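# Place the filled canister in the yellow bay

## Task

Work out which of the four canisters is the single one holding contents, and set it down in the yellow bay so its whole footprint sits within the taped border, not resting on the tape. Return the three empty canisters to roughly their original spots. All four must end upright: one that falls or is left leaning means failure, and nothing counts if the robot is still what holds it in place when the scene ends.

## Robot and tools

ROBOT. A Hello Robot Stretch 3 with one arm. It has a two-wheel base (0.33 m long, 0.34 m wide), a lift that moves the arm up and down a mast, and a telescoping arm that reaches out to the robot's right side. The gripper cannot move forward on its own, so you drive the base to advance it. Rotation in place is about a point between the drive wheels, 0.05 m behind the front edge. With the arm pulled in and the wrist folded, a spin sweeps a 0.28 m radius; an unfolded, level gripper reaches beyond that.

FRAMES. Base frame: origin on the floor between the drive wheels, x ahead, y to the left, z upward. hand_pose is reported in this frame, located where closed fingertips meet; with all wrist joints at zero its x axis is up, y points back along the arm toward the mast, z toward the rear. The odometry frame is where the base frame was when the scene began. base_odometry heading runs -3.142 to 3.142, left positive, and counts wheel slip as motion.

execute_actions. Argument actions: a list holding either no action or exactly one. An empty list simply reports state and pictures. An action may contain base, joints, or both, plus optional contact_limits; the parts begin together and may finish at different times.
- base: exactly one key. translate_m is a relative forward drive in metres from the current position, -1 to 1 (negative backs up). rotate_rad is a relative turn in radians, -3.2 to 3.2, counter-clockwise (left) positive. No sideways motion exists.
- joints: absolute targets keyed by name, any subset. lift_m 0 to 1.1 m (arm height); arm_m 0 to 0.52 m (extension); wrist_yaw_rad -1.345 to 4.42 (0 along the arm, positive swings toward the front, 3.0 folded over the base); wrist_pitch_rad -1.57 to 0.451 (0 level, negative tips fingers down); wrist_roll_rad -2.911 to 2.911 (0 fingers side by side); gripper_m -0.089 to 0.179 (bigger is wider; true fingertip gap is smaller than the value by about 0.007 near closed and 0.025 fully open, and zero under 0.007); head_pan_rad -3.953 to 1.73 (0 forward, positive left, -1.57 faces along the arm); head_tilt_rad -1.53 to 0.419 (negative looks down). Tolerances for done: about 0.004 m on linear joints, 0.02 rad on yaw, roll and head, 0.05 on pitch. A joint or base you omit may keep pursuing its previous target unreported.
- contact_limits: {"arm_m": effort percent 1 to 100}; the arm stops (contact_stop) once its effort reaches that level, and it caps holding force until the next action. Small values are gentle but may halt instantly.
- cameras: list of head_camera, nav_camera, wrist_camera or all; omitted/null means all, [] means none. Any unknown key, name or out-of-range number rejects the whole call and nothing moves.

wait: seconds from 0 to 10; commands nothing new and returns state plus pictures.

zoom_image: camera (one of the three) and region [x0, y0, x1, y1] in pixels of that camera's latest full image, origin top-left, no larger than 504 by 504. Example: {"camera": "head_camera", "region": [40, 30, 160, 120]}.

finished_scene: scene is the current scene's number. It is final, and it reports whether the goal holds, so only call it once everything is stable on its own.

RESULTS. base_status and joint_status describe how each commanded motion ended: done (for the base, the wheels turned the full amount even if slipping), off_target (stopped short and possibly still pushing), contact_stop, time_out, torque_fault. After the last three the old target is dropped. on_its_own covers things not commanded in that call; "held at" gives a held target, not a measured position. motor_effort is percent of maximum, positive toward larger joint values, with the peak during the last action in brackets; readings carry sizeable bias and noise. Positive wheel effort means pushing forward. lidar_m lists 12 distances in metres from the base origin, 30-degree sectors starting straight ahead and going counter-clockwise (4th left, 7th behind, 10th right); "-" means nothing seen. Its plane is 0.17 m above the floor, so tabletops and low objects are invisible, as are clear materials; the robot's own parts can block sectors 5, 6, 9, 10. wrist_depth_mm and head_depth_mm are 7x7 grids of median depth in mm, read row by row from top left (head grid follows the sideways-sent image). turned_by_wheels and turned_by_imu give rotation since the previous result; base_tilt gives lean in degrees, forward and right positive, with a few degrees of fixed bias. The pictures line names images in order. Camera calibration lines give OpenCV intrinsics and a base-to-camera transform; wrist camera pose errors grow with arm motion.

CAUTIONS. The arm and lift halt and go limp when they hit something firmly; a limp lift may sink under load or keep pressing. Base, wrist and head never auto-stop and will shove obstacles. Long hard pushing shuts a wrist servo off for 10 s. To grasp, command gripper_m below the canister's width; to let go, open at least 0.02 beyond where contact happened. Gripper readings do not prove a hold. Fold or unfold the wrist only with lift_m between 0.32 and 0.95, pitch -0.4 and roll near 0; once folded, lift may go down to 0.25. With yaw below -0.4 keep pitch at -0.5 or lower. The base is fast only when stowed (lift under 0.30, arm under 0.03, yaw over 2.54). Pushing into something rigid with the gripper above about 0.45 m, repeating a push after a contact stop, or driving while gripping or snagged can tip the robot; if it leans, reverse in small steps, free the gripper and drop the lift near 0.2. Avoid dropping, knocking over or slamming canisters.

Each tool is called after "Request:" as a command line: name --argument value for each argument, lists and objects as JSON in quotes; but a table of rows of numbers goes row by row, as --pt "numbers of a row", without its own name.

## Session

Request:
execute_actions --actions '[]'

Scene clock: 0.00 s.
base_odometry: x=+0.000 y=+0.000 heading=+0.000 (m, m, rad; odometry frame)
turned_by_wheels: +0.000 (rad since the last result)
turned_by_imu: +0.000 (rad since the last result)
base_tilt: forward=+0.3 right=+0.3 (deg)
lidar_m: 1.04 2.09 1.25 1.13 2.42 0.83 0.83 1.68 1.68 0.83 1.72 1.74
head_depth_mm: 1636 2528 2591 2553 2554 1837 1830 / 1778 2697 2834 2813 2804 2763 2568 / 1848 2694 3038 2993 2967 2972 2552 / 1845 2721 2796 2758 2719 2724 2576 / 1859 2536 2554 2536 2515 2477 2415 / 1850 2356 2351 2339 2304 2288 2255 / 1849 2193 2181 2164 2141 2128 2107
base_status: not commanded
joint_positions: lift_m=+0.529 arm_m=-0.003 wrist_yaw_rad=+2.831 wrist_pitch_rad=-0.632 wrist_roll_rad=+0.015 gripper_m=+0.037 head_pan_rad=-0.010 head_tilt_rad=-0.004
joint_status: not commanded
motor_effort: left_wheel=+0 right_wheel=+0 lift_m=+33 arm_m=-1 wrist_yaw_rad=+0 wrist_pitch_rad=+4 wrist_roll_rad=+1 gripper_m=-1 head_pan_rad=+0 head_tilt_rad=+1 (%)
hand_pose: x=+0.0375 y=+0.0410 z=+0.4964 quat_wxyz=(+0.322, +0.702, +0.111, +0.625) (m; base frame)
wrist_depth_mm: - - - - - - - / - - - - - - - / - - - - - - - / 848 883 867 890 891 885 881 / 753 - 784 764 772 763 789 / 666 675 - 670 703 684 695 / 601 610 - 611 607 618 624
pictures: head_camera (sideways: a quarter turn clockwise sets it upright), nav_camera (sideways: a quarter turn counterclockwise sets it upright), wrist_camera
Images, in order (width x height): head_camera 896x504, nav_camera 672x504, wrist_camera 644x364.

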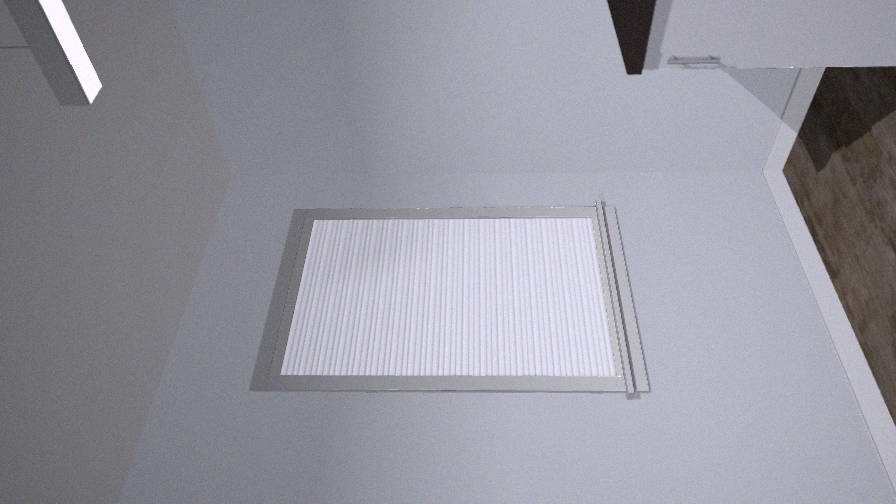

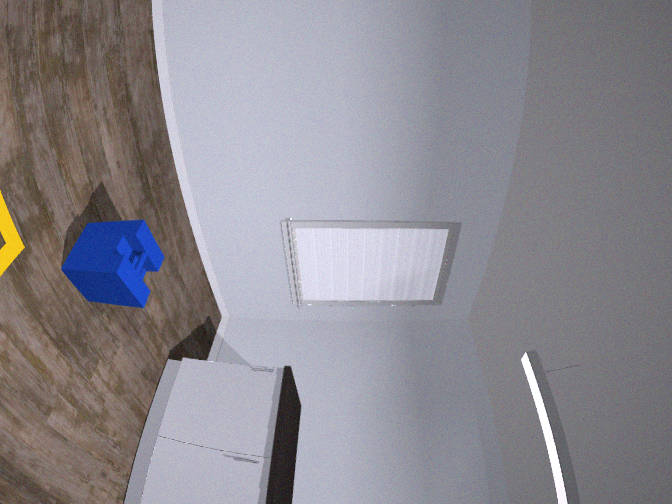

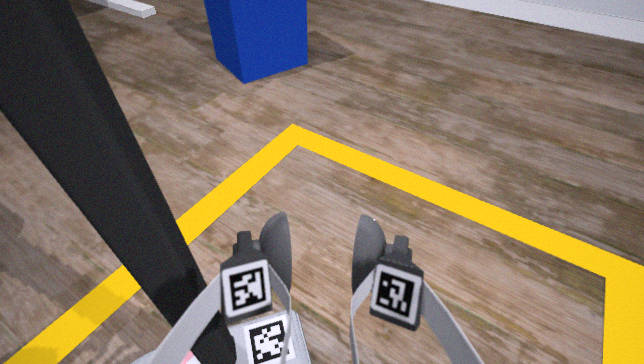

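Request:
execute_actions --actions '[{"joints":{"head_tilt_rad":-1.2}}]' --cameras '["head_camera","nav_camera"]'

Request:
execute_actions --actions '[{"joints":{"head_tilt_rad":-1.0,"head_pan_rad":-1.57}}]' --cameras '["head_camera","nav_camera"]'

Request:
execute_actions --actions '[{"joints":{"head_tilt_rad":-1.0,"head_pan_rad":1.57}}]' --cameras '["head_camera","nav_camera"]'

Scene clock: 8.17 s.
base_odometry: x=+0.000 y=+0.000 heading=+0.000 (m, m, rad; odometry frame)
turned_by_wheels: +0.000 (rad since the last result)
turned_by_imu: -0.001 (rad since the last result)
base_tilt: forward=+0.3 right=+0.2 (deg)
lidar_m: 1.04 2.08 1.25 1.13 2.42 0.83 0.83 1.68 1.69 0.83 1.73 1.73
head_depth_mm: 1879 1720 1548 1417 1299 1205 1102 / 1913 1716 1539 1408 1300 1199 - / 1888 1699 1535 1401 1289 1199 - / 1881 1427 1534 1397 1288 1190 - / 1350 1393 1528 1396 1283 1193 - / 1829 1622 1521 1384 1280 1185 1122 / 1858 1671 1518 1382 1270 1180 1107
base_status: not commanded
joint_positions: lift_m=+0.529 arm_m=-0.003 wrist_yaw_rad=+2.831 wrist_pitch_rad=-0.632 wrist_roll_rad=+0.015 gripper_m=+0.037 head_pan_rad=-0.009 head_tilt_rad=-1.185
joint_status: all done
motor_effort: left_wheel=+0(0) right_wheel=+0(1) lift_m=+32(32) arm_m=-1(1) wrist_yaw_rad=+0(1) wrist_pitch_rad=+4(4) wrist_roll_rad=+1(1) gripper_m=+0(0) head_pan_rad=+0(0) head_tilt_rad=-5(27) (%)
hand_pose: x=+0.0375 y=+0.0410 z=+0.4964 quat_wxyz=(+0.322, +0.702, +0.111, +0.625) (m; base frame)
wrist_depth_mm: - - - - - - - / - - - - - - - / - - - - - - - / 855 886 864 895 866 868 909 / 730 - 772 788 752 774 767 / 675 672 - 695 697 690 680 / 596 589 - 604 607 619 610
pictures: head_camera (sideways: a quarter turn clockwise sets it upright), nav_camera (sideways: a quarter turn counterclockwise sets it upright)
camera_calibration (this result's frames):
head_camera: T_world_to_cam=[[-0.907302, -0.00132449, -0.420478, 0.570011], [0.00675746, 0.99982, -0.0177306, 0.0262338], [0.420425, -0.0189283, -0.90713, 1.13712], [0, 0, 0, 1]] pos_world=[0.038921, -0.00395032, 1.27166]
nav_camera: T_world_to_cam=[[0.947406, -0.00387374, 0.320011, -0.380117], [0.0106355, -0.998993, -0.0435797, 0.102823], [0.319858, 0.0446911, -0.946411, 1.17931], [0, 0, 0, 1]] pos_world=[-0.0181809, 0.0485426, 1.24224]
Images, in order (width x height): head_camera 896x504, nav_camera 672x504.

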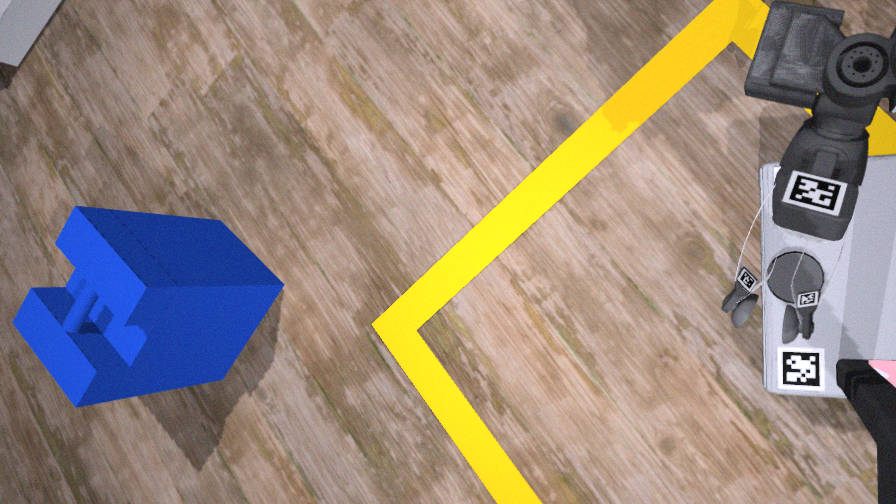

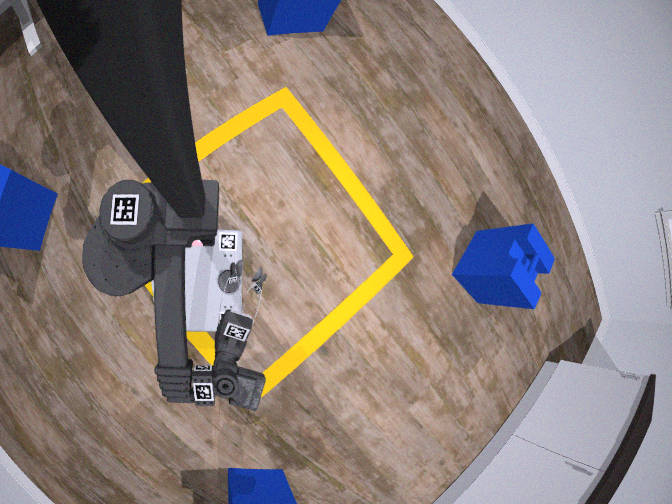

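Scene clock: 9.50 s.
base_odometry: x=+0.000 y=+0.000 heading=+0.000 (m, m, rad; odometry frame)
turned_by_wheels: +0.000 (rad since the last result)
turned_by_imu: +0.000 (rad since the last result)
base_tilt: forward=+0.3 right=+0.3 (deg)
lidar_m: 1.04 2.09 1.25 1.13 2.42 0.83 0.83 1.68 1.69 0.83 1.72 1.73
head_depth_mm: 1800 1996 1833 1578 1396 1252 1127 / 1975 2090 1817 1572 1388 1261 - / 2176 2132 1805 1580 1390 1269 - / 2398 2124 1314 1430 1382 1278 - / 2498 2123 1309 1404 1380 1255 1118 / 2447 2104 1785 1550 1379 1238 1116 / 2337 2043 1783 1546 1372 1230 1109
base_status: not commanded
joint_positions: lift_m=+0.529 arm_m=-0.003 wrist_yaw_rad=+2.831 wrist_pitch_rad=-0.632 wrist_roll_rad=+0.015 gripper_m=+0.037 head_pan_rad=-1.563 head_tilt_rad=-1.001
joint_status: all done
motor_effort: left_wheel=+0(0) right_wheel=-1(1) lift_m=+31(32) arm_m=-1(1) wrist_yaw_rad=+0(0) wrist_pitch_rad=+4(4) wrist_roll_rad=+1(1) gripper_m=+0(1) head_pan_rad=-4(45) head_tilt_rad=+0(11) (%)
hand_pose: x=+0.0375 y=+0.0410 z=+0.4964 quat_wxyz=(+0.322, +0.702, +0.111, +0.625) (m; base frame)
wrist_depth_mm: - - - - - - - / - - - - - - - / - - - - - - - / 855 884 874 866 911 862 901 / 765 - 771 767 780 773 773 / 661 665 - 669 699 677 686 / 597 604 - 614 595 617 624
pictures: head_camera (sideways: a quarter turn clockwise sets it upright), nav_camera (sideways: a quarter turn counterclockwise sets it upright)
camera_calibration (this result's frames):
head_camera: T_world_to_cam=[[-0.0164931, 0.815146, -0.579021, 0.771104], [0.999811, 0.00749139, -0.0179327, 0.0204436], [-0.0102801, -0.579208, -0.815115, 1.02016], [0, 0, 0, 1]] pos_world=[0.00276551, -0.0378296, 1.2784]
nav_camera: T_world_to_cam=[[0.0121408, -0.872998, 0.487572, -0.592654], [-0.998592, -0.0357663, -0.0391741, 0.103254], [0.0516376, -0.48641, -0.872203, 1.08456], [0, 0, 0, 1]] pos_world=[0.0543001, 0.0138458, 1.23896]
Images, in order (width x height): head_camera 896x504, nav_camera 672x504.

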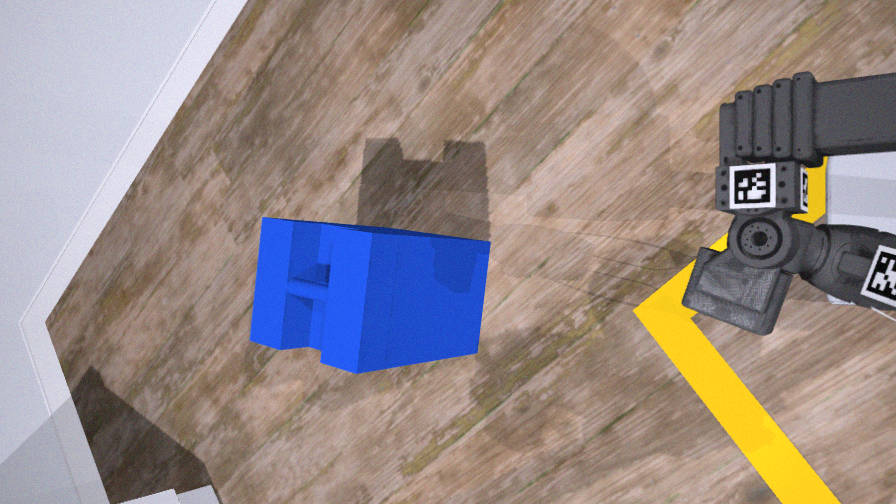

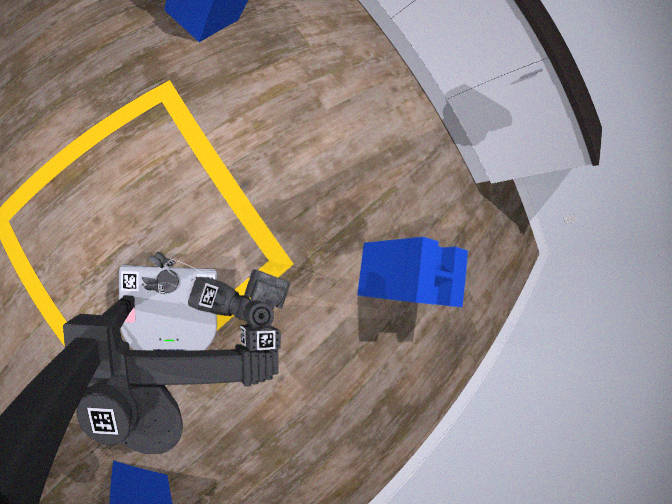

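Scene clock: 11.53 s.
base_odometry: x=+0.000 y=+0.000 heading=+0.000 (m, m, rad; odometry frame)
turned_by_wheels: +0.000 (rad since the last result)
turned_by_imu: +0.000 (rad since the last result)
base_tilt: forward=+0.3 right=+0.3 (deg)
lidar_m: 1.04 2.09 1.25 1.13 2.41 0.83 0.83 1.68 1.68 0.84 1.73 1.73
head_depth_mm: 2221 2160 1827 1579 1401 1251 1127 / 2394 2153 1776 1569 1397 1244 1124 / 2533 1528 1563 1572 1389 1236 1122 / 2578 2051 1611 1565 1383 1240 1132 / 2573 2115 1788 1563 1375 1247 1146 / 2505 2102 1787 1554 1382 - - / 2334 2101 1778 1569 - - -
base_status: not commanded
joint_positions: lift_m=+0.529 arm_m=-0.003 wrist_yaw_rad=+2.831 wrist_pitch_rad=-0.632 wrist_roll_rad=+0.015 gripper_m=+0.037 head_pan_rad=+1.563 head_tilt_rad=-1.001
joint_status: all done
motor_effort: left_wheel=+0(0) right_wheel=+0(0) lift_m=+32(32) arm_m=-1(1) wrist_yaw_rad=+0(0) wrist_pitch_rad=+4(4) wrist_roll_rad=+1(1) gripper_m=-1(0) head_pan_rad=+4(47) head_tilt_rad=+0(3) (%)
hand_pose: x=+0.0375 y=+0.0410 z=+0.4964 quat_wxyz=(+0.322, +0.702, +0.111, +0.625) (m; base frame)
wrist_depth_mm: - - - - - - - / - - - - - - - / - - - - - - - / 886 866 890 892 873 882 901 / 761 - 784 777 767 772 771 / 670 662 - 666 695 686 690 / 606 596 - 612 598 620 618
pictures: head_camera (sideways: a quarter turn clockwise sets it upright), nav_camera (sideways: a quarter turn counterclockwise sets it upright)
camera_calibration (this result's frames):
head_camera: T_world_to_cam=[[0.00339108, -0.815229, -0.579128, 0.771122], [-0.999802, 0.00858027, -0.0179326, 0.0326412], [0.0195883, 0.579075, -0.815039, 1.01988], [0, 0, 0, 1]] pos_world=[0.0100421, 0.0377742, 1.27841]
nav_camera: T_world_to_cam=[[0.00189054, 0.873017, 0.487687, -0.592741], [0.999038, 0.0197181, -0.0391705, 0.0910636], [-0.0438127, 0.487292, -0.872139, 1.08505], [0, 0, 0, 1]] pos_world=[-0.0423163, -0.0130611, 1.23896]
Images, in order (width x height): head_camera 896x504, nav_camera 672x504.

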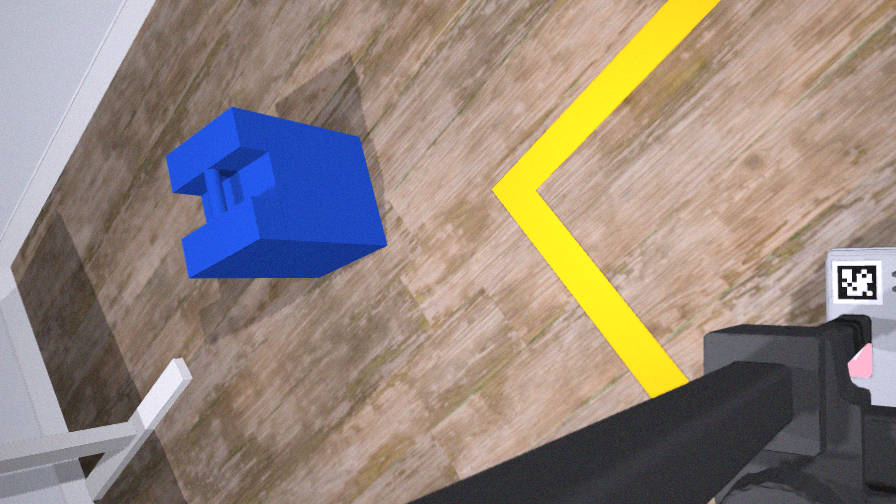

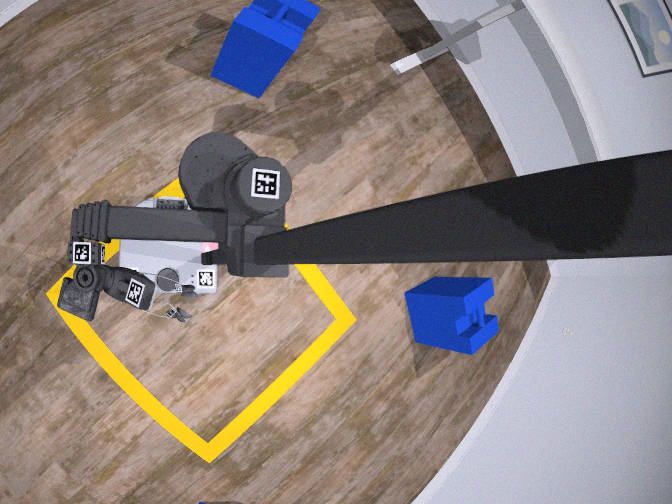

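Request:
execute_actions --actions '[{"joints":{"wrist_pitch_rad":-0.4,"lift_m":0.75,"wrist_yaw_rad":0,"head_pan_rad":-1.57,"gripper_m":0.12}}]' --cameras '[]'

Request:
execute_actions --actions '[{"joints":{"wrist_pitch_rad":-1.5,"arm_m":0.5}}]'

Scene clock: 34.50 s.
base_odometry: x=+0.000 y=+0.000 heading=+0.000 (m, m, rad; odometry frame)
turned_by_wheels: +0.000 (rad since the last result)
turned_by_imu: -0.001 (rad since the last result)
base_tilt: forward=+0.3 right=+0.2 (deg)
lidar_m: 1.04 2.09 1.25 1.13 2.42 0.83 0.83 1.68 1.68 0.83 1.72 1.73
head_depth_mm: 1813 2002 1825 1578 1416 - - / 1976 2091 1817 1572 1418 - 1123 / 2194 2146 1808 1585 1410 - - / 2379 2130 1316 1433 - - 1147 / 2509 2104 1315 1381 1385 1236 1117 / 2453 2107 1790 1552 1375 1230 1115 / 2331 2048 1780 1551 1372 1228 1112
base_status: not commanded
joint_positions: lift_m=+0.750 arm_m=-0.003 wrist_yaw_rad=+0.002 wrist_pitch_rad=-0.422 wrist_roll_rad=+0.015 gripper_m=+0.120 head_pan_rad=-1.563 head_tilt_rad=-1.001
joint_status: all done
motor_effort: left_wheel=+0(0) right_wheel=+0(1) lift_m=+34(34) arm_m=-1(1) wrist_yaw_rad=-1(1) wrist_pitch_rad=+7(8) wrist_roll_rad=+1(1) gripper_m=-1(94) head_pan_rad=-3(45) head_tilt_rad=+0(1) (%)
hand_pose: x=-0.0211 y=-0.3661 z=+0.7616 quat_wxyz=(+0.687, +0.148, -0.696, -0.149) (m; base frame)
wrist_depth_mm: - - - - - - - / - - - - - - - / - - - - - - - / - - - 956 - - - / - - 843 807 - - - / - - - 915 - - - / 882 894 925 917 939 883 920
pictures: none
No camera images: the call's "cameras" was empty. Leave "cameras" out to get every camera's image.

Scene clock: 39.37 s.
base_odometry: x=+0.000 y=+0.000 heading=+0.000 (m, m, rad; odometry frame)
turned_by_wheels: +0.000 (rad since the last result)
turned_by_imu: -0.001 (rad since the last result)
base_tilt: forward=+0.2 right=+0.3 (deg)
lidar_m: 1.04 2.08 1.25 1.13 2.41 0.83 0.83 1.68 1.68 0.84 1.72 1.74
head_depth_mm: 1814 1997 1817 1616 - - - / 1963 2082 - - 1372 1245 1141 / 2096 2030 1797 1571 1382 1245 1154 / 2398 2186 1308 1439 1384 1237 1156 / 2516 2130 1313 1401 1379 1236 1117 / 2440 2100 1782 1562 1383 1234 1113 / 2338 2053 1776 1553 1371 1228 1113
base_status: not commanded
joint_positions: lift_m=+0.750 arm_m=+0.500 wrist_yaw_rad=+0.000 wrist_pitch_rad=-1.495 wrist_roll_rad=+0.015 gripper_m=+0.120 head_pan_rad=-1.563 head_tilt_rad=-1.001
joint_status: all done
motor_effort: left_wheel=+0(0) right_wheel=+0(0) lift_m=+35(35) arm_m=+5(6) wrist_yaw_rad=+1(2) wrist_pitch_rad=-2(7) wrist_roll_rad=+1(0) gripper_m=+0(0) head_pan_rad=-3(3) head_tilt_rad=+0(0) (%)
hand_pose: x=-0.0216 y=-0.6399 z=+0.6313 quat_wxyz=(+0.515, +0.477, -0.522, -0.485) (m; base frame)
wrist_depth_mm: 756 760 415 389 751 740 747 / 768 756 772 735 759 761 768 / 765 757 757 781 785 751 764 / 783 796 784 786 765 794 795 / 803 797 794 796 779 790 792 / 817 - 794 818 823 805 804 / 822 830 835 816 807 811 811
pictures: head_camera (sideways: a quarter turn clockwise sets it upright), nav_camera (sideways: a quarter turn counterclockwise sets it upright), wrist_camera
camera_calibration (this result's frames):
head_camera: T_world_to_cam=[[-0.0161392, 0.814946, -0.579313, 0.771481], [0.999814, 0.00705281, -0.0179325, 0.0204433], [-0.0105282, -0.579495, -0.814908, 1.01989], [0, 0, 0, 1]] pos_world=[0.00274922, -0.0378366, 1.27841]
nav_camera: T_world_to_cam=[[0.0117621, -0.872829, 0.487884, -0.593058], [-0.998607, -0.0353486, -0.0391642, 0.103241], [0.0514297, -0.486744, -0.872029, 1.08433], [0, 0, 0, 1]] pos_world=[0.0543062, 0.0138025, 1.23896]
wrist_camera: T_world_to_cam=[[-0.999476, -0.0216287, -0.024095, -0.0180995], [-0.0240972, 0.993926, 0.107376, 0.603062], [0.0216263, 0.1079, -0.993927, 0.863115], [0, 0, 0, 1]] pos_world=[-0.0222238, -0.692921, 0.792683]
Images, in order (width x height): head_camera 896x504, nav_camera 672x504, wrist_camera 644x364.

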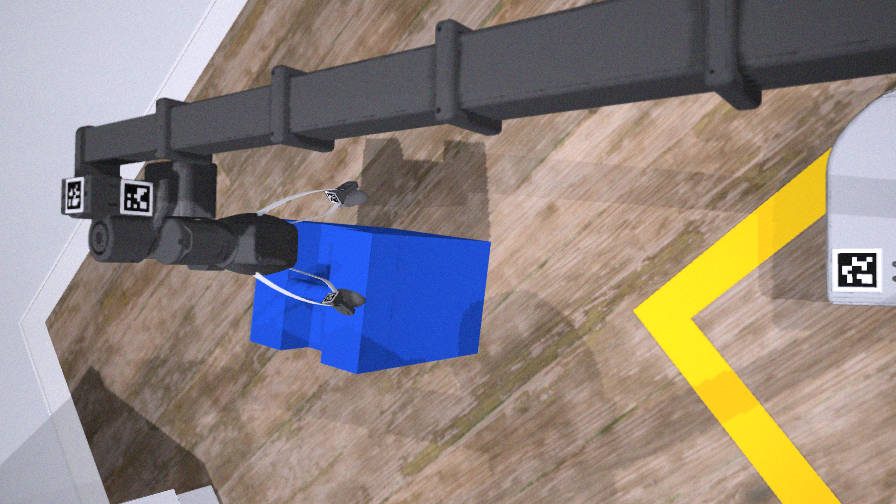

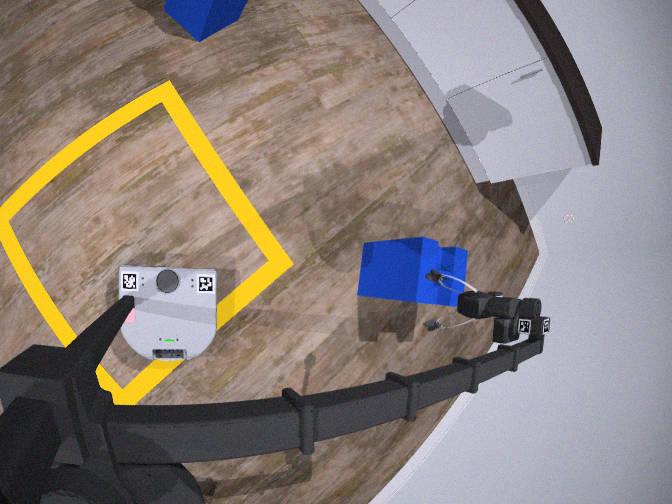

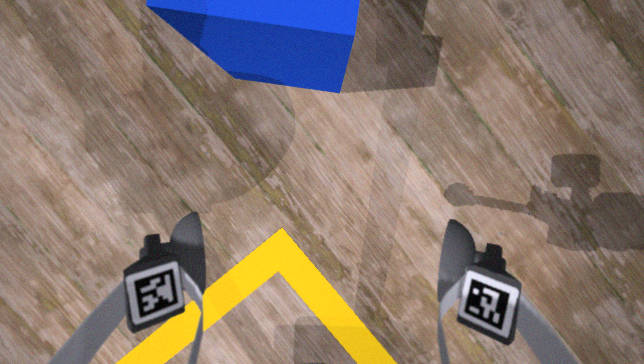

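Request:
execute_actions --actions '[{"base":{"rotate_rad":-1.57},"joints":{"arm_m":0.0}}]' --cameras '[]'

Request:
execute_actions --actions '[{"base":{"translate_m":0.45}}]' --cameras '[]'

Request:
execute_actions --actions '[{"base":{"rotate_rad":1.57}}]' --cameras '[]'

Request:
execute_actions --actions '[{"base":{"translate_m":0.08},"joints":{"arm_m":0.33,"head_tilt_rad":-1.2}}]' --cameras '["head_camera","wrist_camera"]'

Scene clock: 60.67 s.
base_odometry: x=+0.000 y=+0.000 heading=-1.570 (m, m, rad; odometry frame)
turned_by_wheels: -1.570 (rad since the last result)
turned_by_imu: -1.591 (rad since the last result)
base_tilt: forward=+0.3 right=+0.3 (deg)
lidar_m: 0.84 1.73 1.73 1.04 2.09 1.25 1.13 2.41 0.83 0.83 1.68 1.69
head_depth_mm: 2510 2177 1825 1578 1422 - - / 2473 2147 1300 1301 1426 - 1123 / 2295 2146 1328 1340 1415 - - / 2085 2127 1804 1571 1394 - - / 1928 2081 1802 1563 1383 1236 1110 / 1794 2007 1794 1551 1374 1234 1118 / 1676 1890 1773 1548 1371 1231 1112
base_status: done
joint_positions: lift_m=+0.750 arm_m=+0.000 wrist_yaw_rad=+0.000 wrist_pitch_rad=-1.496 wrist_roll_rad=+0.015 gripper_m=+0.120 head_pan_rad=-1.563 head_tilt_rad=-1.001
joint_status: all done
motor_effort: left_wheel=+3(10) right_wheel=-3(9) lift_m=+35(35) arm_m=-6(8) wrist_yaw_rad=+0(0) wrist_pitch_rad=-1(2) wrist_roll_rad=+1(1) gripper_m=-1(0) head_pan_rad=-4(3) head_tilt_rad=+0(1) (%)
hand_pose: x=-0.0216 y=-0.1405 z=+0.6313 quat_wxyz=(+0.515, +0.477, -0.522, -0.485) (m; base frame)
wrist_depth_mm: 745 757 748 763 746 728 759 / 768 745 757 766 765 752 761 / 769 782 769 779 765 755 756 / 786 773 786 776 789 788 772 / 813 800 796 - - 786 807 / 816 - 804 - - 802 806 / 839 836 810 831 808 832 814
pictures: none
No camera images: the call's "cameras" was empty. Leave "cameras" out to get every camera's image.

Scene clock: 66.67 s.
base_odometry: x=+0.000 y=-0.450 heading=-1.570 (m, m, rad; odometry frame)
turned_by_wheels: +0.000 (rad since the last result)
turned_by_imu: +0.000 (rad since the last result)
base_tilt: forward=+0.2 right=+0.4 (deg)
lidar_m: 0.39 0.42 1.39 1.26 1.20 2.39 1.58 1.09 1.00 1.54 1.39 1.40
head_depth_mm: 2329 2174 1830 1576 1420 - - / 2069 2138 1820 1578 1431 - 1125 / 1876 2077 1809 1566 1414 - - / 1740 1988 1818 1561 1391 - - / 1598 1864 1797 1556 1381 1237 1109 / 1485 1703 1800 1558 1374 1230 1116 / 1379 1571 1727 1548 1370 1228 1112
base_status: done
joint_positions: lift_m=+0.750 arm_m=+0.000 wrist_yaw_rad=+0.000 wrist_pitch_rad=-1.496 wrist_roll_rad=+0.015 gripper_m=+0.120 head_pan_rad=-1.563 head_tilt_rad=-1.001
joint_status: not commanded
motor_effort: left_wheel=+3(7) right_wheel=-2(4) lift_m=+35(34) arm_m=-6(6) wrist_yaw_rad=+0(1) wrist_pitch_rad=-1(2) wrist_roll_rad=+1(1) gripper_m=+0(1) head_pan_rad=-3(3) head_tilt_rad=+0(0) (%)
hand_pose: x=-0.0216 y=-0.1405 z=+0.6313 quat_wxyz=(+0.515, +0.477, -0.522, -0.485) (m; base frame)
wrist_depth_mm: 760 751 757 761 751 753 745 / 759 767 766 766 754 748 760 / 770 768 766 775 761 775 766 / 805 770 787 761 792 769 778 / 563 705 785 - - 781 776 / 502 - 803 - - 796 794 / 507 830 818 815 818 784 824
pictures: none
No camera images: the call's "cameras" was empty. Leave "cameras" out to get every camera's image.

Scene clock: 70.10 s.
base_odometry: x=+0.000 y=-0.450 heading=+0.000 (m, m, rad; odometry frame)
turned_by_wheels: +1.570 (rad since the last result)
turned_by_imu: +1.589 (rad since the last result)
base_tilt: forward=+0.3 right=+0.2 (deg)
lidar_m: 1.26 1.14 2.40 1.58 1.09 1.00 1.53 1.39 1.39 0.38 0.42 1.39
head_depth_mm: 1490 1667 1785 1584 1419 - - / 1626 1840 1823 1570 1432 - 1125 / 1796 2014 1811 1568 1414 - - / 2001 2130 1806 1092 1022 - - / 2244 2123 1796 1093 979 1201 1112 / 2157 2090 1781 1559 1310 1214 1116 / 2002 2107 1781 1546 1371 1225 1109
base_status: done
joint_positions: lift_m=+0.750 arm_m=+0.000 wrist_yaw_rad=+0.000 wrist_pitch_rad=-1.496 wrist_roll_rad=+0.015 gripper_m=+0.120 head_pan_rad=-1.563 head_tilt_rad=-1.001
joint_status: not commanded
motor_effort: left_wheel=-2(8) right_wheel=+2(6) lift_m=+34(35) arm_m=-6(6) wrist_yaw_rad=+0(0) wrist_pitch_rad=-1(1) wrist_roll_rad=+1(1) gripper_m=-1(0) head_pan_rad=-3(4) head_tilt_rad=+0(0) (%)
hand_pose: x=-0.0216 y=-0.1405 z=+0.6313 quat_wxyz=(+0.515, +0.477, -0.522, -0.485) (m; base frame)
wrist_depth_mm: 743 744 560 518 755 742 741 / 759 770 753 764 762 739 751 / 787 768 787 780 768 769 742 / 791 787 774 771 776 784 779 / 819 787 809 - - 773 804 / 796 - 808 - - 787 791 / 821 810 807 824 813 814 812
pictures: none
No camera images: the call's "cameras" was empty. Leave "cameras" out to get every camera's image.

Scene clock: 73.73 s.
base_odometry: x=+0.080 y=-0.450 heading=+0.000 (m, m, rad; odometry frame)
turned_by_wheels: +0.000 (rad since the last result)
turned_by_imu: -0.001 (rad since the last result)
base_tilt: forward=+0.2 right=+0.3 (deg)
lidar_m: 1.61 1.07 2.33 1.58 2.33 1.07 1.61 1.45 0.40 0.40 1.33 1.34
head_depth_mm: 1667 1717 1580 - - - - / 1764 - 1525 1391 1297 1214 - / - 1646 1512 1087 1278 1230 - / 1928 - 1066 987 1265 1227 - / 1873 1683 1505 1064 1270 1191 1108 / 1862 1673 1516 1395 1280 1185 1106 / 1861 1669 1503 1384 1269 1181 1102
base_status: done
joint_positions: lift_m=+0.750 arm_m=+0.330 wrist_yaw_rad=+0.000 wrist_pitch_rad=-1.496 wrist_roll_rad=+0.015 gripper_m=+0.120 head_pan_rad=-1.563 head_tilt_rad=-1.186
joint_status: all done
motor_effort: left_wheel=-2(5) right_wheel=+2(6) lift_m=+34(35) arm_m=+5(5) wrist_yaw_rad=+0(1) wrist_pitch_rad=-1(1) wrist_roll_rad=+1(1) gripper_m=+0(1) head_pan_rad=-3(3) head_tilt_rad=-4(15) (%)
hand_pose: x=-0.0216 y=-0.4697 z=+0.6313 quat_wxyz=(+0.515, +0.477, -0.522, -0.485) (m; base frame)
wrist_depth_mm: 752 745 747 390 744 753 767 / 754 776 760 393 389 749 771 / 779 767 775 465 469 771 761 / 797 790 469 408 471 782 777 / 796 783 411 410 412 789 812 / 814 - 792 803 805 800 785 / 833 842 804 - 806 819 828
pictures: head_camera (sideways: a quarter turn clockwise sets it upright), wrist_camera
camera_calibration (this result's frames):
head_camera: T_world_to_cam=[[-0.0165806, 0.907381, -0.419982, 0.563933], [0.999792, 0.0100633, -0.0177291, 0.0201743], [-0.0118606, -0.420189, -0.907359, 1.14006], [0, 0, 0, 1]] pos_world=[0.00270196, -0.0328663, 1.27164]
wrist_camera: T_world_to_cam=[[-0.999475, -0.0216376, -0.024115, -0.014409], [-0.024128, 0.993827, 0.108286, 0.433237], [0.0216231, 0.108811, -0.993827, 0.845116], [0, 0, 0, 1]] pos_world=[-0.0222224, -0.522833, 0.792638]
Images, in order (width x height): head_camera 896x504, wrist_camera 644x364.

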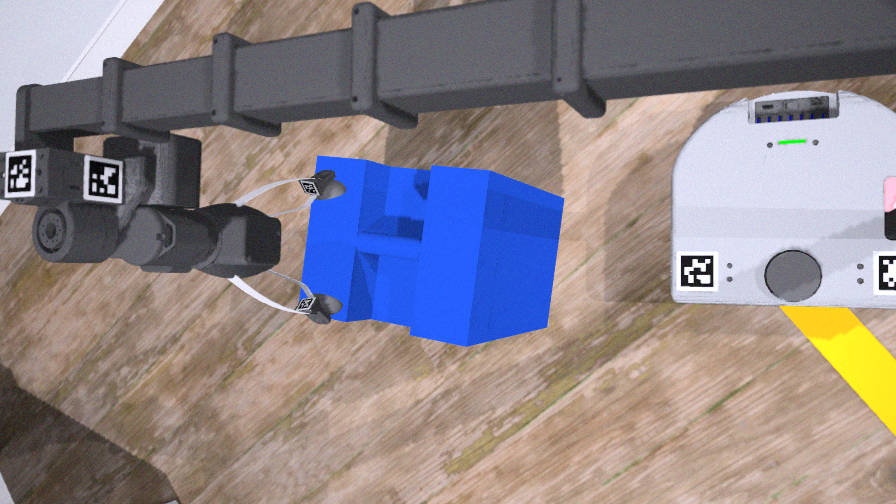

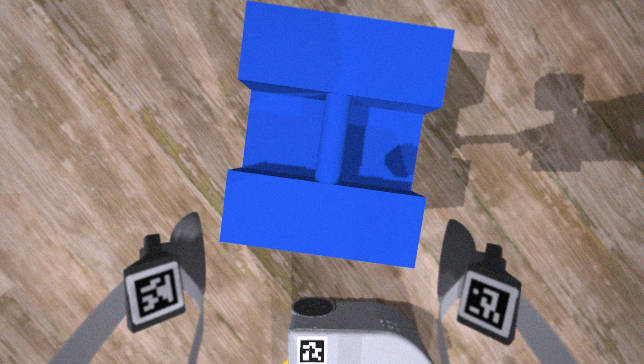

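Request:
execute_actions --actions '[{"joints":{"arm_m":0.39,"gripper_m":0.08,"lift_m":0.56}}]' --cameras '["wrist_camera"]'

Request:
execute_actions --actions '[{"joints":{"lift_m":0.495}}]' --cameras '["wrist_camera","head_camera"]'

Scene clock: 84.33 s.
base_odometry: x=+0.080 y=-0.450 heading=+0.000 (m, m, rad; odometry frame)
turned_by_wheels: +0.000 (rad since the last result)
turned_by_imu: -0.001 (rad since the last result)
base_tilt: forward=+0.3 right=+0.3 (deg)
lidar_m: 1.60 1.06 2.33 1.58 2.33 1.07 1.60 1.45 0.40 0.40 1.33 1.34
head_depth_mm: 1678 1713 1546 1411 1300 1209 1135 / 1815 1701 1543 1407 1311 - - / 1877 1742 1065 989 1278 - - / 1884 1707 1051 987 1258 1226 - / 1875 1680 1504 1060 1267 1189 1105 / 1863 1674 1516 1393 1279 1188 1109 / 1862 1663 1515 1383 1276 1183 1100
base_status: not commanded
joint_positions: lift_m=+0.560 arm_m=+0.390 wrist_yaw_rad=+0.000 wrist_pitch_rad=-1.496 wrist_roll_rad=+0.015 gripper_m=+0.080 head_pan_rad=-1.563 head_tilt_rad=-1.186
joint_status: all done
motor_effort: left_wheel=-2(3) right_wheel=+2(2) lift_m=+28(29) arm_m=+5(3) wrist_yaw_rad=+0(0) wrist_pitch_rad=-1(1) wrist_roll_rad=+1(1) gripper_m=+0(93) head_pan_rad=-3(3) head_tilt_rad=-5(5) (%)
hand_pose: x=-0.0216 y=-0.5296 z=+0.4415 quat_wxyz=(+0.514, +0.477, -0.522, -0.485) (m; base frame)
wrist_depth_mm: 580 575 209 207 208 208 576 / 576 587 212 211 210 211 574 / 597 586 287 213 213 212 582 / 597 595 289 227 290 597 595 / 608 601 293 291 291 596 603 / 620 615 227 225 253 605 613 / 618 624 227 227 227 615 615
pictures: wrist_camera
camera_calibration (this result's frames):
wrist_camera: T_world_to_cam=[[-0.999475, -0.0216308, -0.0241211, -0.0202754], [-0.0241281, 0.993796, 0.108567, 0.513202], [0.0216231, 0.109092, -0.993796, 0.663189], [0, 0, 0, 1]] pos_world=[-0.0222223, -0.582806, 0.602869]
Images, in order (width x height): wrist_camera 644x364.

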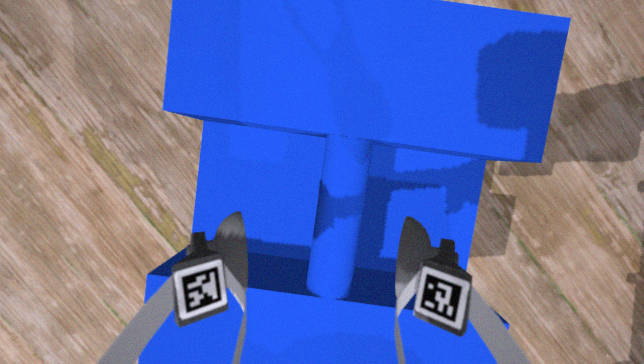

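Scene clock: 85.77 s.
base_odometry: x=+0.080 y=-0.450 heading=+0.000 (m, m, rad; odometry frame)
turned_by_wheels: +0.000 (rad since the last result)
turned_by_imu: +0.000 (rad since the last result)
base_tilt: forward=+0.2 right=+0.4 (deg)
lidar_m: 1.61 1.06 2.33 1.58 2.33 1.07 1.60 1.45 0.40 0.40 1.33 1.34
head_depth_mm: 1677 1708 1544 1413 1304 1206 1139 / 1823 1705 1536 1405 1296 1203 - / 1894 1720 - 985 1265 - - / 1882 1708 1070 984 1257 1225 - / 1868 1672 1501 1037 1268 1192 1108 / 1860 1685 1521 1389 1278 1186 1104 / 1865 1677 1514 1383 1275 1182 1101
base_status: not commanded
joint_positions: lift_m=+0.495 arm_m=+0.390 wrist_yaw_rad=+0.000 wrist_pitch_rad=-1.496 wrist_roll_rad=+0.015 gripper_m=+0.080 head_pan_rad=-1.563 head_tilt_rad=-1.186
joint_status: all done
motor_effort: left_wheel=-2(3) right_wheel=+2(2) lift_m=+29(37) arm_m=+5(5) wrist_yaw_rad=+0(0) wrist_pitch_rad=-1(1) wrist_roll_rad=+1(1) gripper_m=-1(0) head_pan_rad=-3(3) head_tilt_rad=-5(5) (%)
hand_pose: x=-0.0216 y=-0.5296 z=+0.3765 quat_wxyz=(+0.514, +0.477, -0.522, -0.485) (m; base frame)
wrist_depth_mm: 516 147 146 146 146 145 145 / 526 149 148 149 148 148 147 / 530 531 223 151 150 150 150 / 533 528 226 164 224 225 529 / 544 540 228 160 225 227 539 / 551 537 223 160 230 542 541 / 560 161 161 161 185 207 550
pictures: head_camera (sideways: a quarter turn clockwise sets it upright), wrist_camera
camera_calibration (this result's frames):
head_camera: T_world_to_cam=[[-0.0165804, 0.907381, -0.419983, 0.563933], [0.999792, 0.010063, -0.0177291, 0.0201743], [-0.0118607, -0.420189, -0.907359, 1.14006], [0, 0, 0, 1]] pos_world=[0.00270195, -0.0328663, 1.27164]
wrist_camera: T_world_to_cam=[[-0.999475, -0.0216308, -0.0241211, -0.0218432], [-0.024128, 0.993796, 0.108567, 0.52026], [0.0216231, 0.109092, -0.993796, 0.598593], [0, 0, 0, 1]] pos_world=[-0.0222223, -0.582807, 0.53787]
Images, in order (width x height): head_camera 896x504, wrist_camera 644x364.

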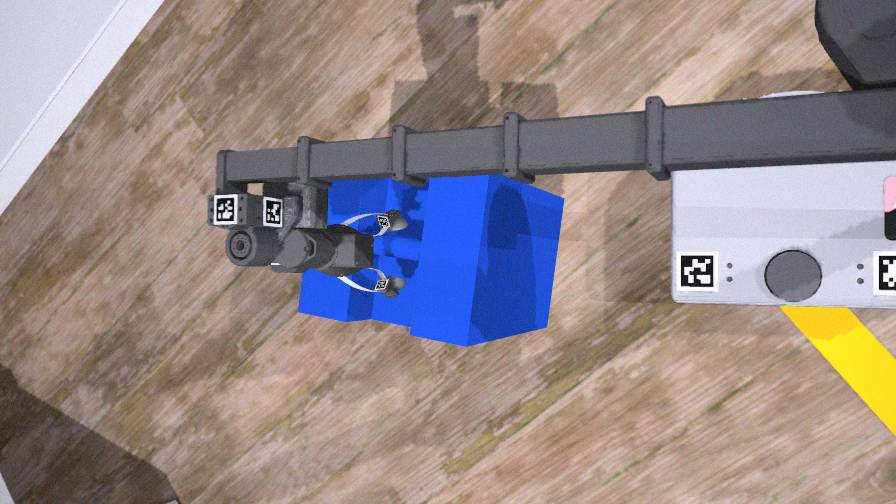

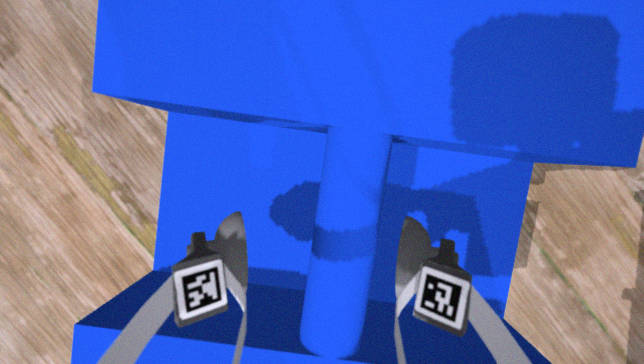

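Request:
execute_actions --actions '[{"joints":{"lift_m":0.47}}]' --cameras '[]'

Request:
execute_actions --actions '[{"joints":{"gripper_m":-0.03}}]' --cameras '[]'

Request:
execute_actions --actions '[{"joints":{"lift_m":0.50}}]' --cameras '["wrist_camera","head_camera"]'

Scene clock: 94.23 s.
base_odometry: x=+0.080 y=-0.450 heading=+0.000 (m, m, rad; odometry frame)
turned_by_wheels: +0.000 (rad since the last result)
turned_by_imu: -0.001 (rad since the last result)
base_tilt: forward=+0.3 right=+0.3 (deg)
lidar_m: 1.61 1.07 2.33 1.58 2.33 1.07 1.61 1.45 0.40 0.39 1.33 1.34
head_depth_mm: 1672 1706 1549 1414 1300 1200 1146 / 1828 1697 1543 1410 1296 1197 - / 1876 1714 - 989 1266 - - / 1875 1684 - 985 1262 1225 - / 1883 1683 1506 1041 1271 1189 1109 / 1872 1667 1516 1391 1279 1190 1106 / 1863 1668 1513 1382 1273 1179 1104
base_status: not commanded
joint_positions: lift_m=+0.470 arm_m=+0.390 wrist_yaw_rad=+0.000 wrist_pitch_rad=-1.496 wrist_roll_rad=+0.015 gripper_m=+0.080 head_pan_rad=-1.563 head_tilt_rad=-1.186
joint_status: all done
motor_effort: left_wheel=-3(3) right_wheel=+2(2) lift_m=+29(32) arm_m=+5(5) wrist_yaw_rad=+0(0) wrist_pitch_rad=-1(1) wrist_roll_rad=+1(1) gripper_m=-1(1) head_pan_rad=-3(4) head_tilt_rad=-4(4) (%)
hand_pose: x=-0.0216 y=-0.5296 z=+0.3515 quat_wxyz=(+0.514, +0.477, -0.522, -0.485) (m; base frame)
wrist_depth_mm: 306 122 122 122 122 121 121 / 495 124 124 124 124 123 123 / 502 492 199 131 126 125 125 / 509 510 200 140 198 199 503 / 513 204 201 135 201 202 516 / 526 206 206 135 204 205 518 / 534 153 161 135 183 205 529
pictures: none
No camera images: the call's "cameras" was empty. Leave "cameras" out to get every camera's image.

Scene clock: 95.83 s.
base_odometry: x=+0.080 y=-0.450 heading=+0.000 (m, m, rad; odometry frame)
turned_by_wheels: +0.000 (rad since the last result)
turned_by_imu: +0.000 (rad since the last result)
base_tilt: forward=+0.3 right=+0.3 (deg)
lidar_m: 1.62 1.07 2.33 1.58 2.33 1.07 1.60 1.45 0.40 0.39 0.41 1.33
head_depth_mm: 1681 1710 1548 1415 1303 1202 1144 / 1807 1709 1542 1406 1299 1198 - / 1881 1703 - 982 1263 - - / 1882 1687 - 980 1256 1225 - / 1873 1672 1483 1046 1274 1192 1107 / 1875 1680 1511 1387 1279 1183 1104 / 1856 1668 1510 1385 1273 1185 1100
base_status: not commanded
joint_positions: lift_m=+0.470 arm_m=+0.390 wrist_yaw_rad=+0.000 wrist_pitch_rad=-1.495 wrist_roll_rad=+0.015 gripper_m=-0.029 head_pan_rad=-1.563 head_tilt_rad=-1.186
joint_status: all done
motor_effort: left_wheel=-2(7) right_wheel=+1(10) lift_m=+36(36) arm_m=+4(5) wrist_yaw_rad=-1(1) wrist_pitch_rad=-2(2) wrist_roll_rad=+0(0) gripper_m=-25(100) head_pan_rad=-3(3) head_tilt_rad=-5(4) (%)
hand_pose: x=-0.0216 y=-0.5300 z=+0.3512 quat_wxyz=(+0.515, +0.477, -0.522, -0.485) (m; base frame)
wrist_depth_mm: 119 119 119 119 119 119 119 / 120 120 120 120 121 120 120 / 509 193 193 122 127 122 122 / 511 196 196 126 195 195 496 / 516 198 197 126 198 198 515 / 523 199 199 127 199 200 517 / 532 169 169 129 178 201 532
pictures: none
No camera images: the call's "cameras" was empty. Leave "cameras" out to get every camera's image.

Scene clock: 96.90 s.
base_odometry: x=+0.080 y=-0.450 heading=+0.000 (m, m, rad; odometry frame)
turned_by_wheels: +0.000 (rad since the last result)
turned_by_imu: +0.000 (rad since the last result)
base_tilt: forward=+0.3 right=+0.4 (deg)
lidar_m: 1.61 1.07 2.32 1.58 2.33 1.07 1.60 1.45 0.40 0.39 0.41 1.34
head_depth_mm: 1682 1702 1546 1412 1295 1206 1142 / 1808 1703 1544 1408 1298 1202 - / 1881 1713 - 955 1258 - - / 1873 1707 1048 957 1261 1226 - / 1878 1688 1485 981 1265 1189 1108 / 1867 1673 1508 1390 1279 1188 1106 / 1853 1662 1507 1376 1275 1183 1104
base_status: not commanded
joint_positions: lift_m=+0.500 arm_m=+0.390 wrist_yaw_rad=+0.000 wrist_pitch_rad=-1.495 wrist_roll_rad=+0.015 gripper_m=-0.026 head_pan_rad=-1.563 head_tilt_rad=-1.186
joint_status: all done
motor_effort: left_wheel=-2(3) right_wheel=+2(2) lift_m=+43(49) arm_m=+4(4) wrist_yaw_rad=+0(0) wrist_pitch_rad=-2(2) wrist_roll_rad=+0(0) gripper_m=-23(25) head_pan_rad=-3(3) head_tilt_rad=-4(5) (%)
hand_pose: x=-0.0216 y=-0.5300 z=+0.3809 quat_wxyz=(+0.515, +0.477, -0.522, -0.485) (m; base frame)
wrist_depth_mm: 119 119 119 119 120 120 120 / 120 121 121 120 121 121 121 / 542 193 193 122 127 123 122 / 538 194 195 125 196 196 532 / 554 197 197 126 198 199 552 / 556 200 199 127 200 201 554 / 572 169 172 130 178 202 559
pictures: head_camera (sideways: a quarter turn clockwise sets it upright), wrist_camera
camera_calibration (this result's frames):
head_camera: T_world_to_cam=[[-0.0165805, 0.907381, -0.419982, 0.563933], [0.999792, 0.0100632, -0.0177291, 0.0201743], [-0.0118607, -0.420189, -0.907359, 1.14006], [0, 0, 0, 1]] pos_world=[0.00270196, -0.0328663, 1.27164]
wrist_camera: T_world_to_cam=[[-0.99948, -0.0214092, -0.0241166, -0.0216292], [-0.0238799, 0.993938, 0.107314, 0.520688], [0.0216729, 0.107834, -0.993933, 0.602399], [0, 0, 0, 1]] pos_world=[-0.0222397, -0.582954, 0.542345]
Images, in order (width x height): head_camera 896x504, wrist_camera 644x364.

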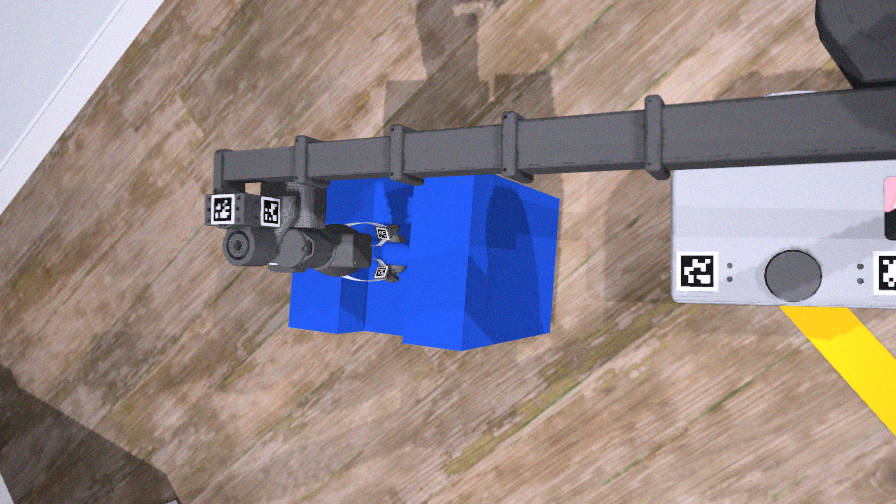

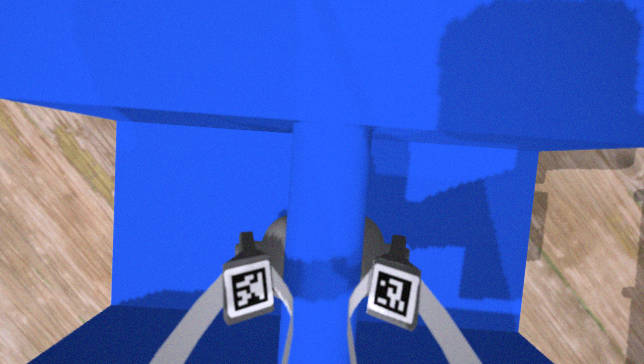

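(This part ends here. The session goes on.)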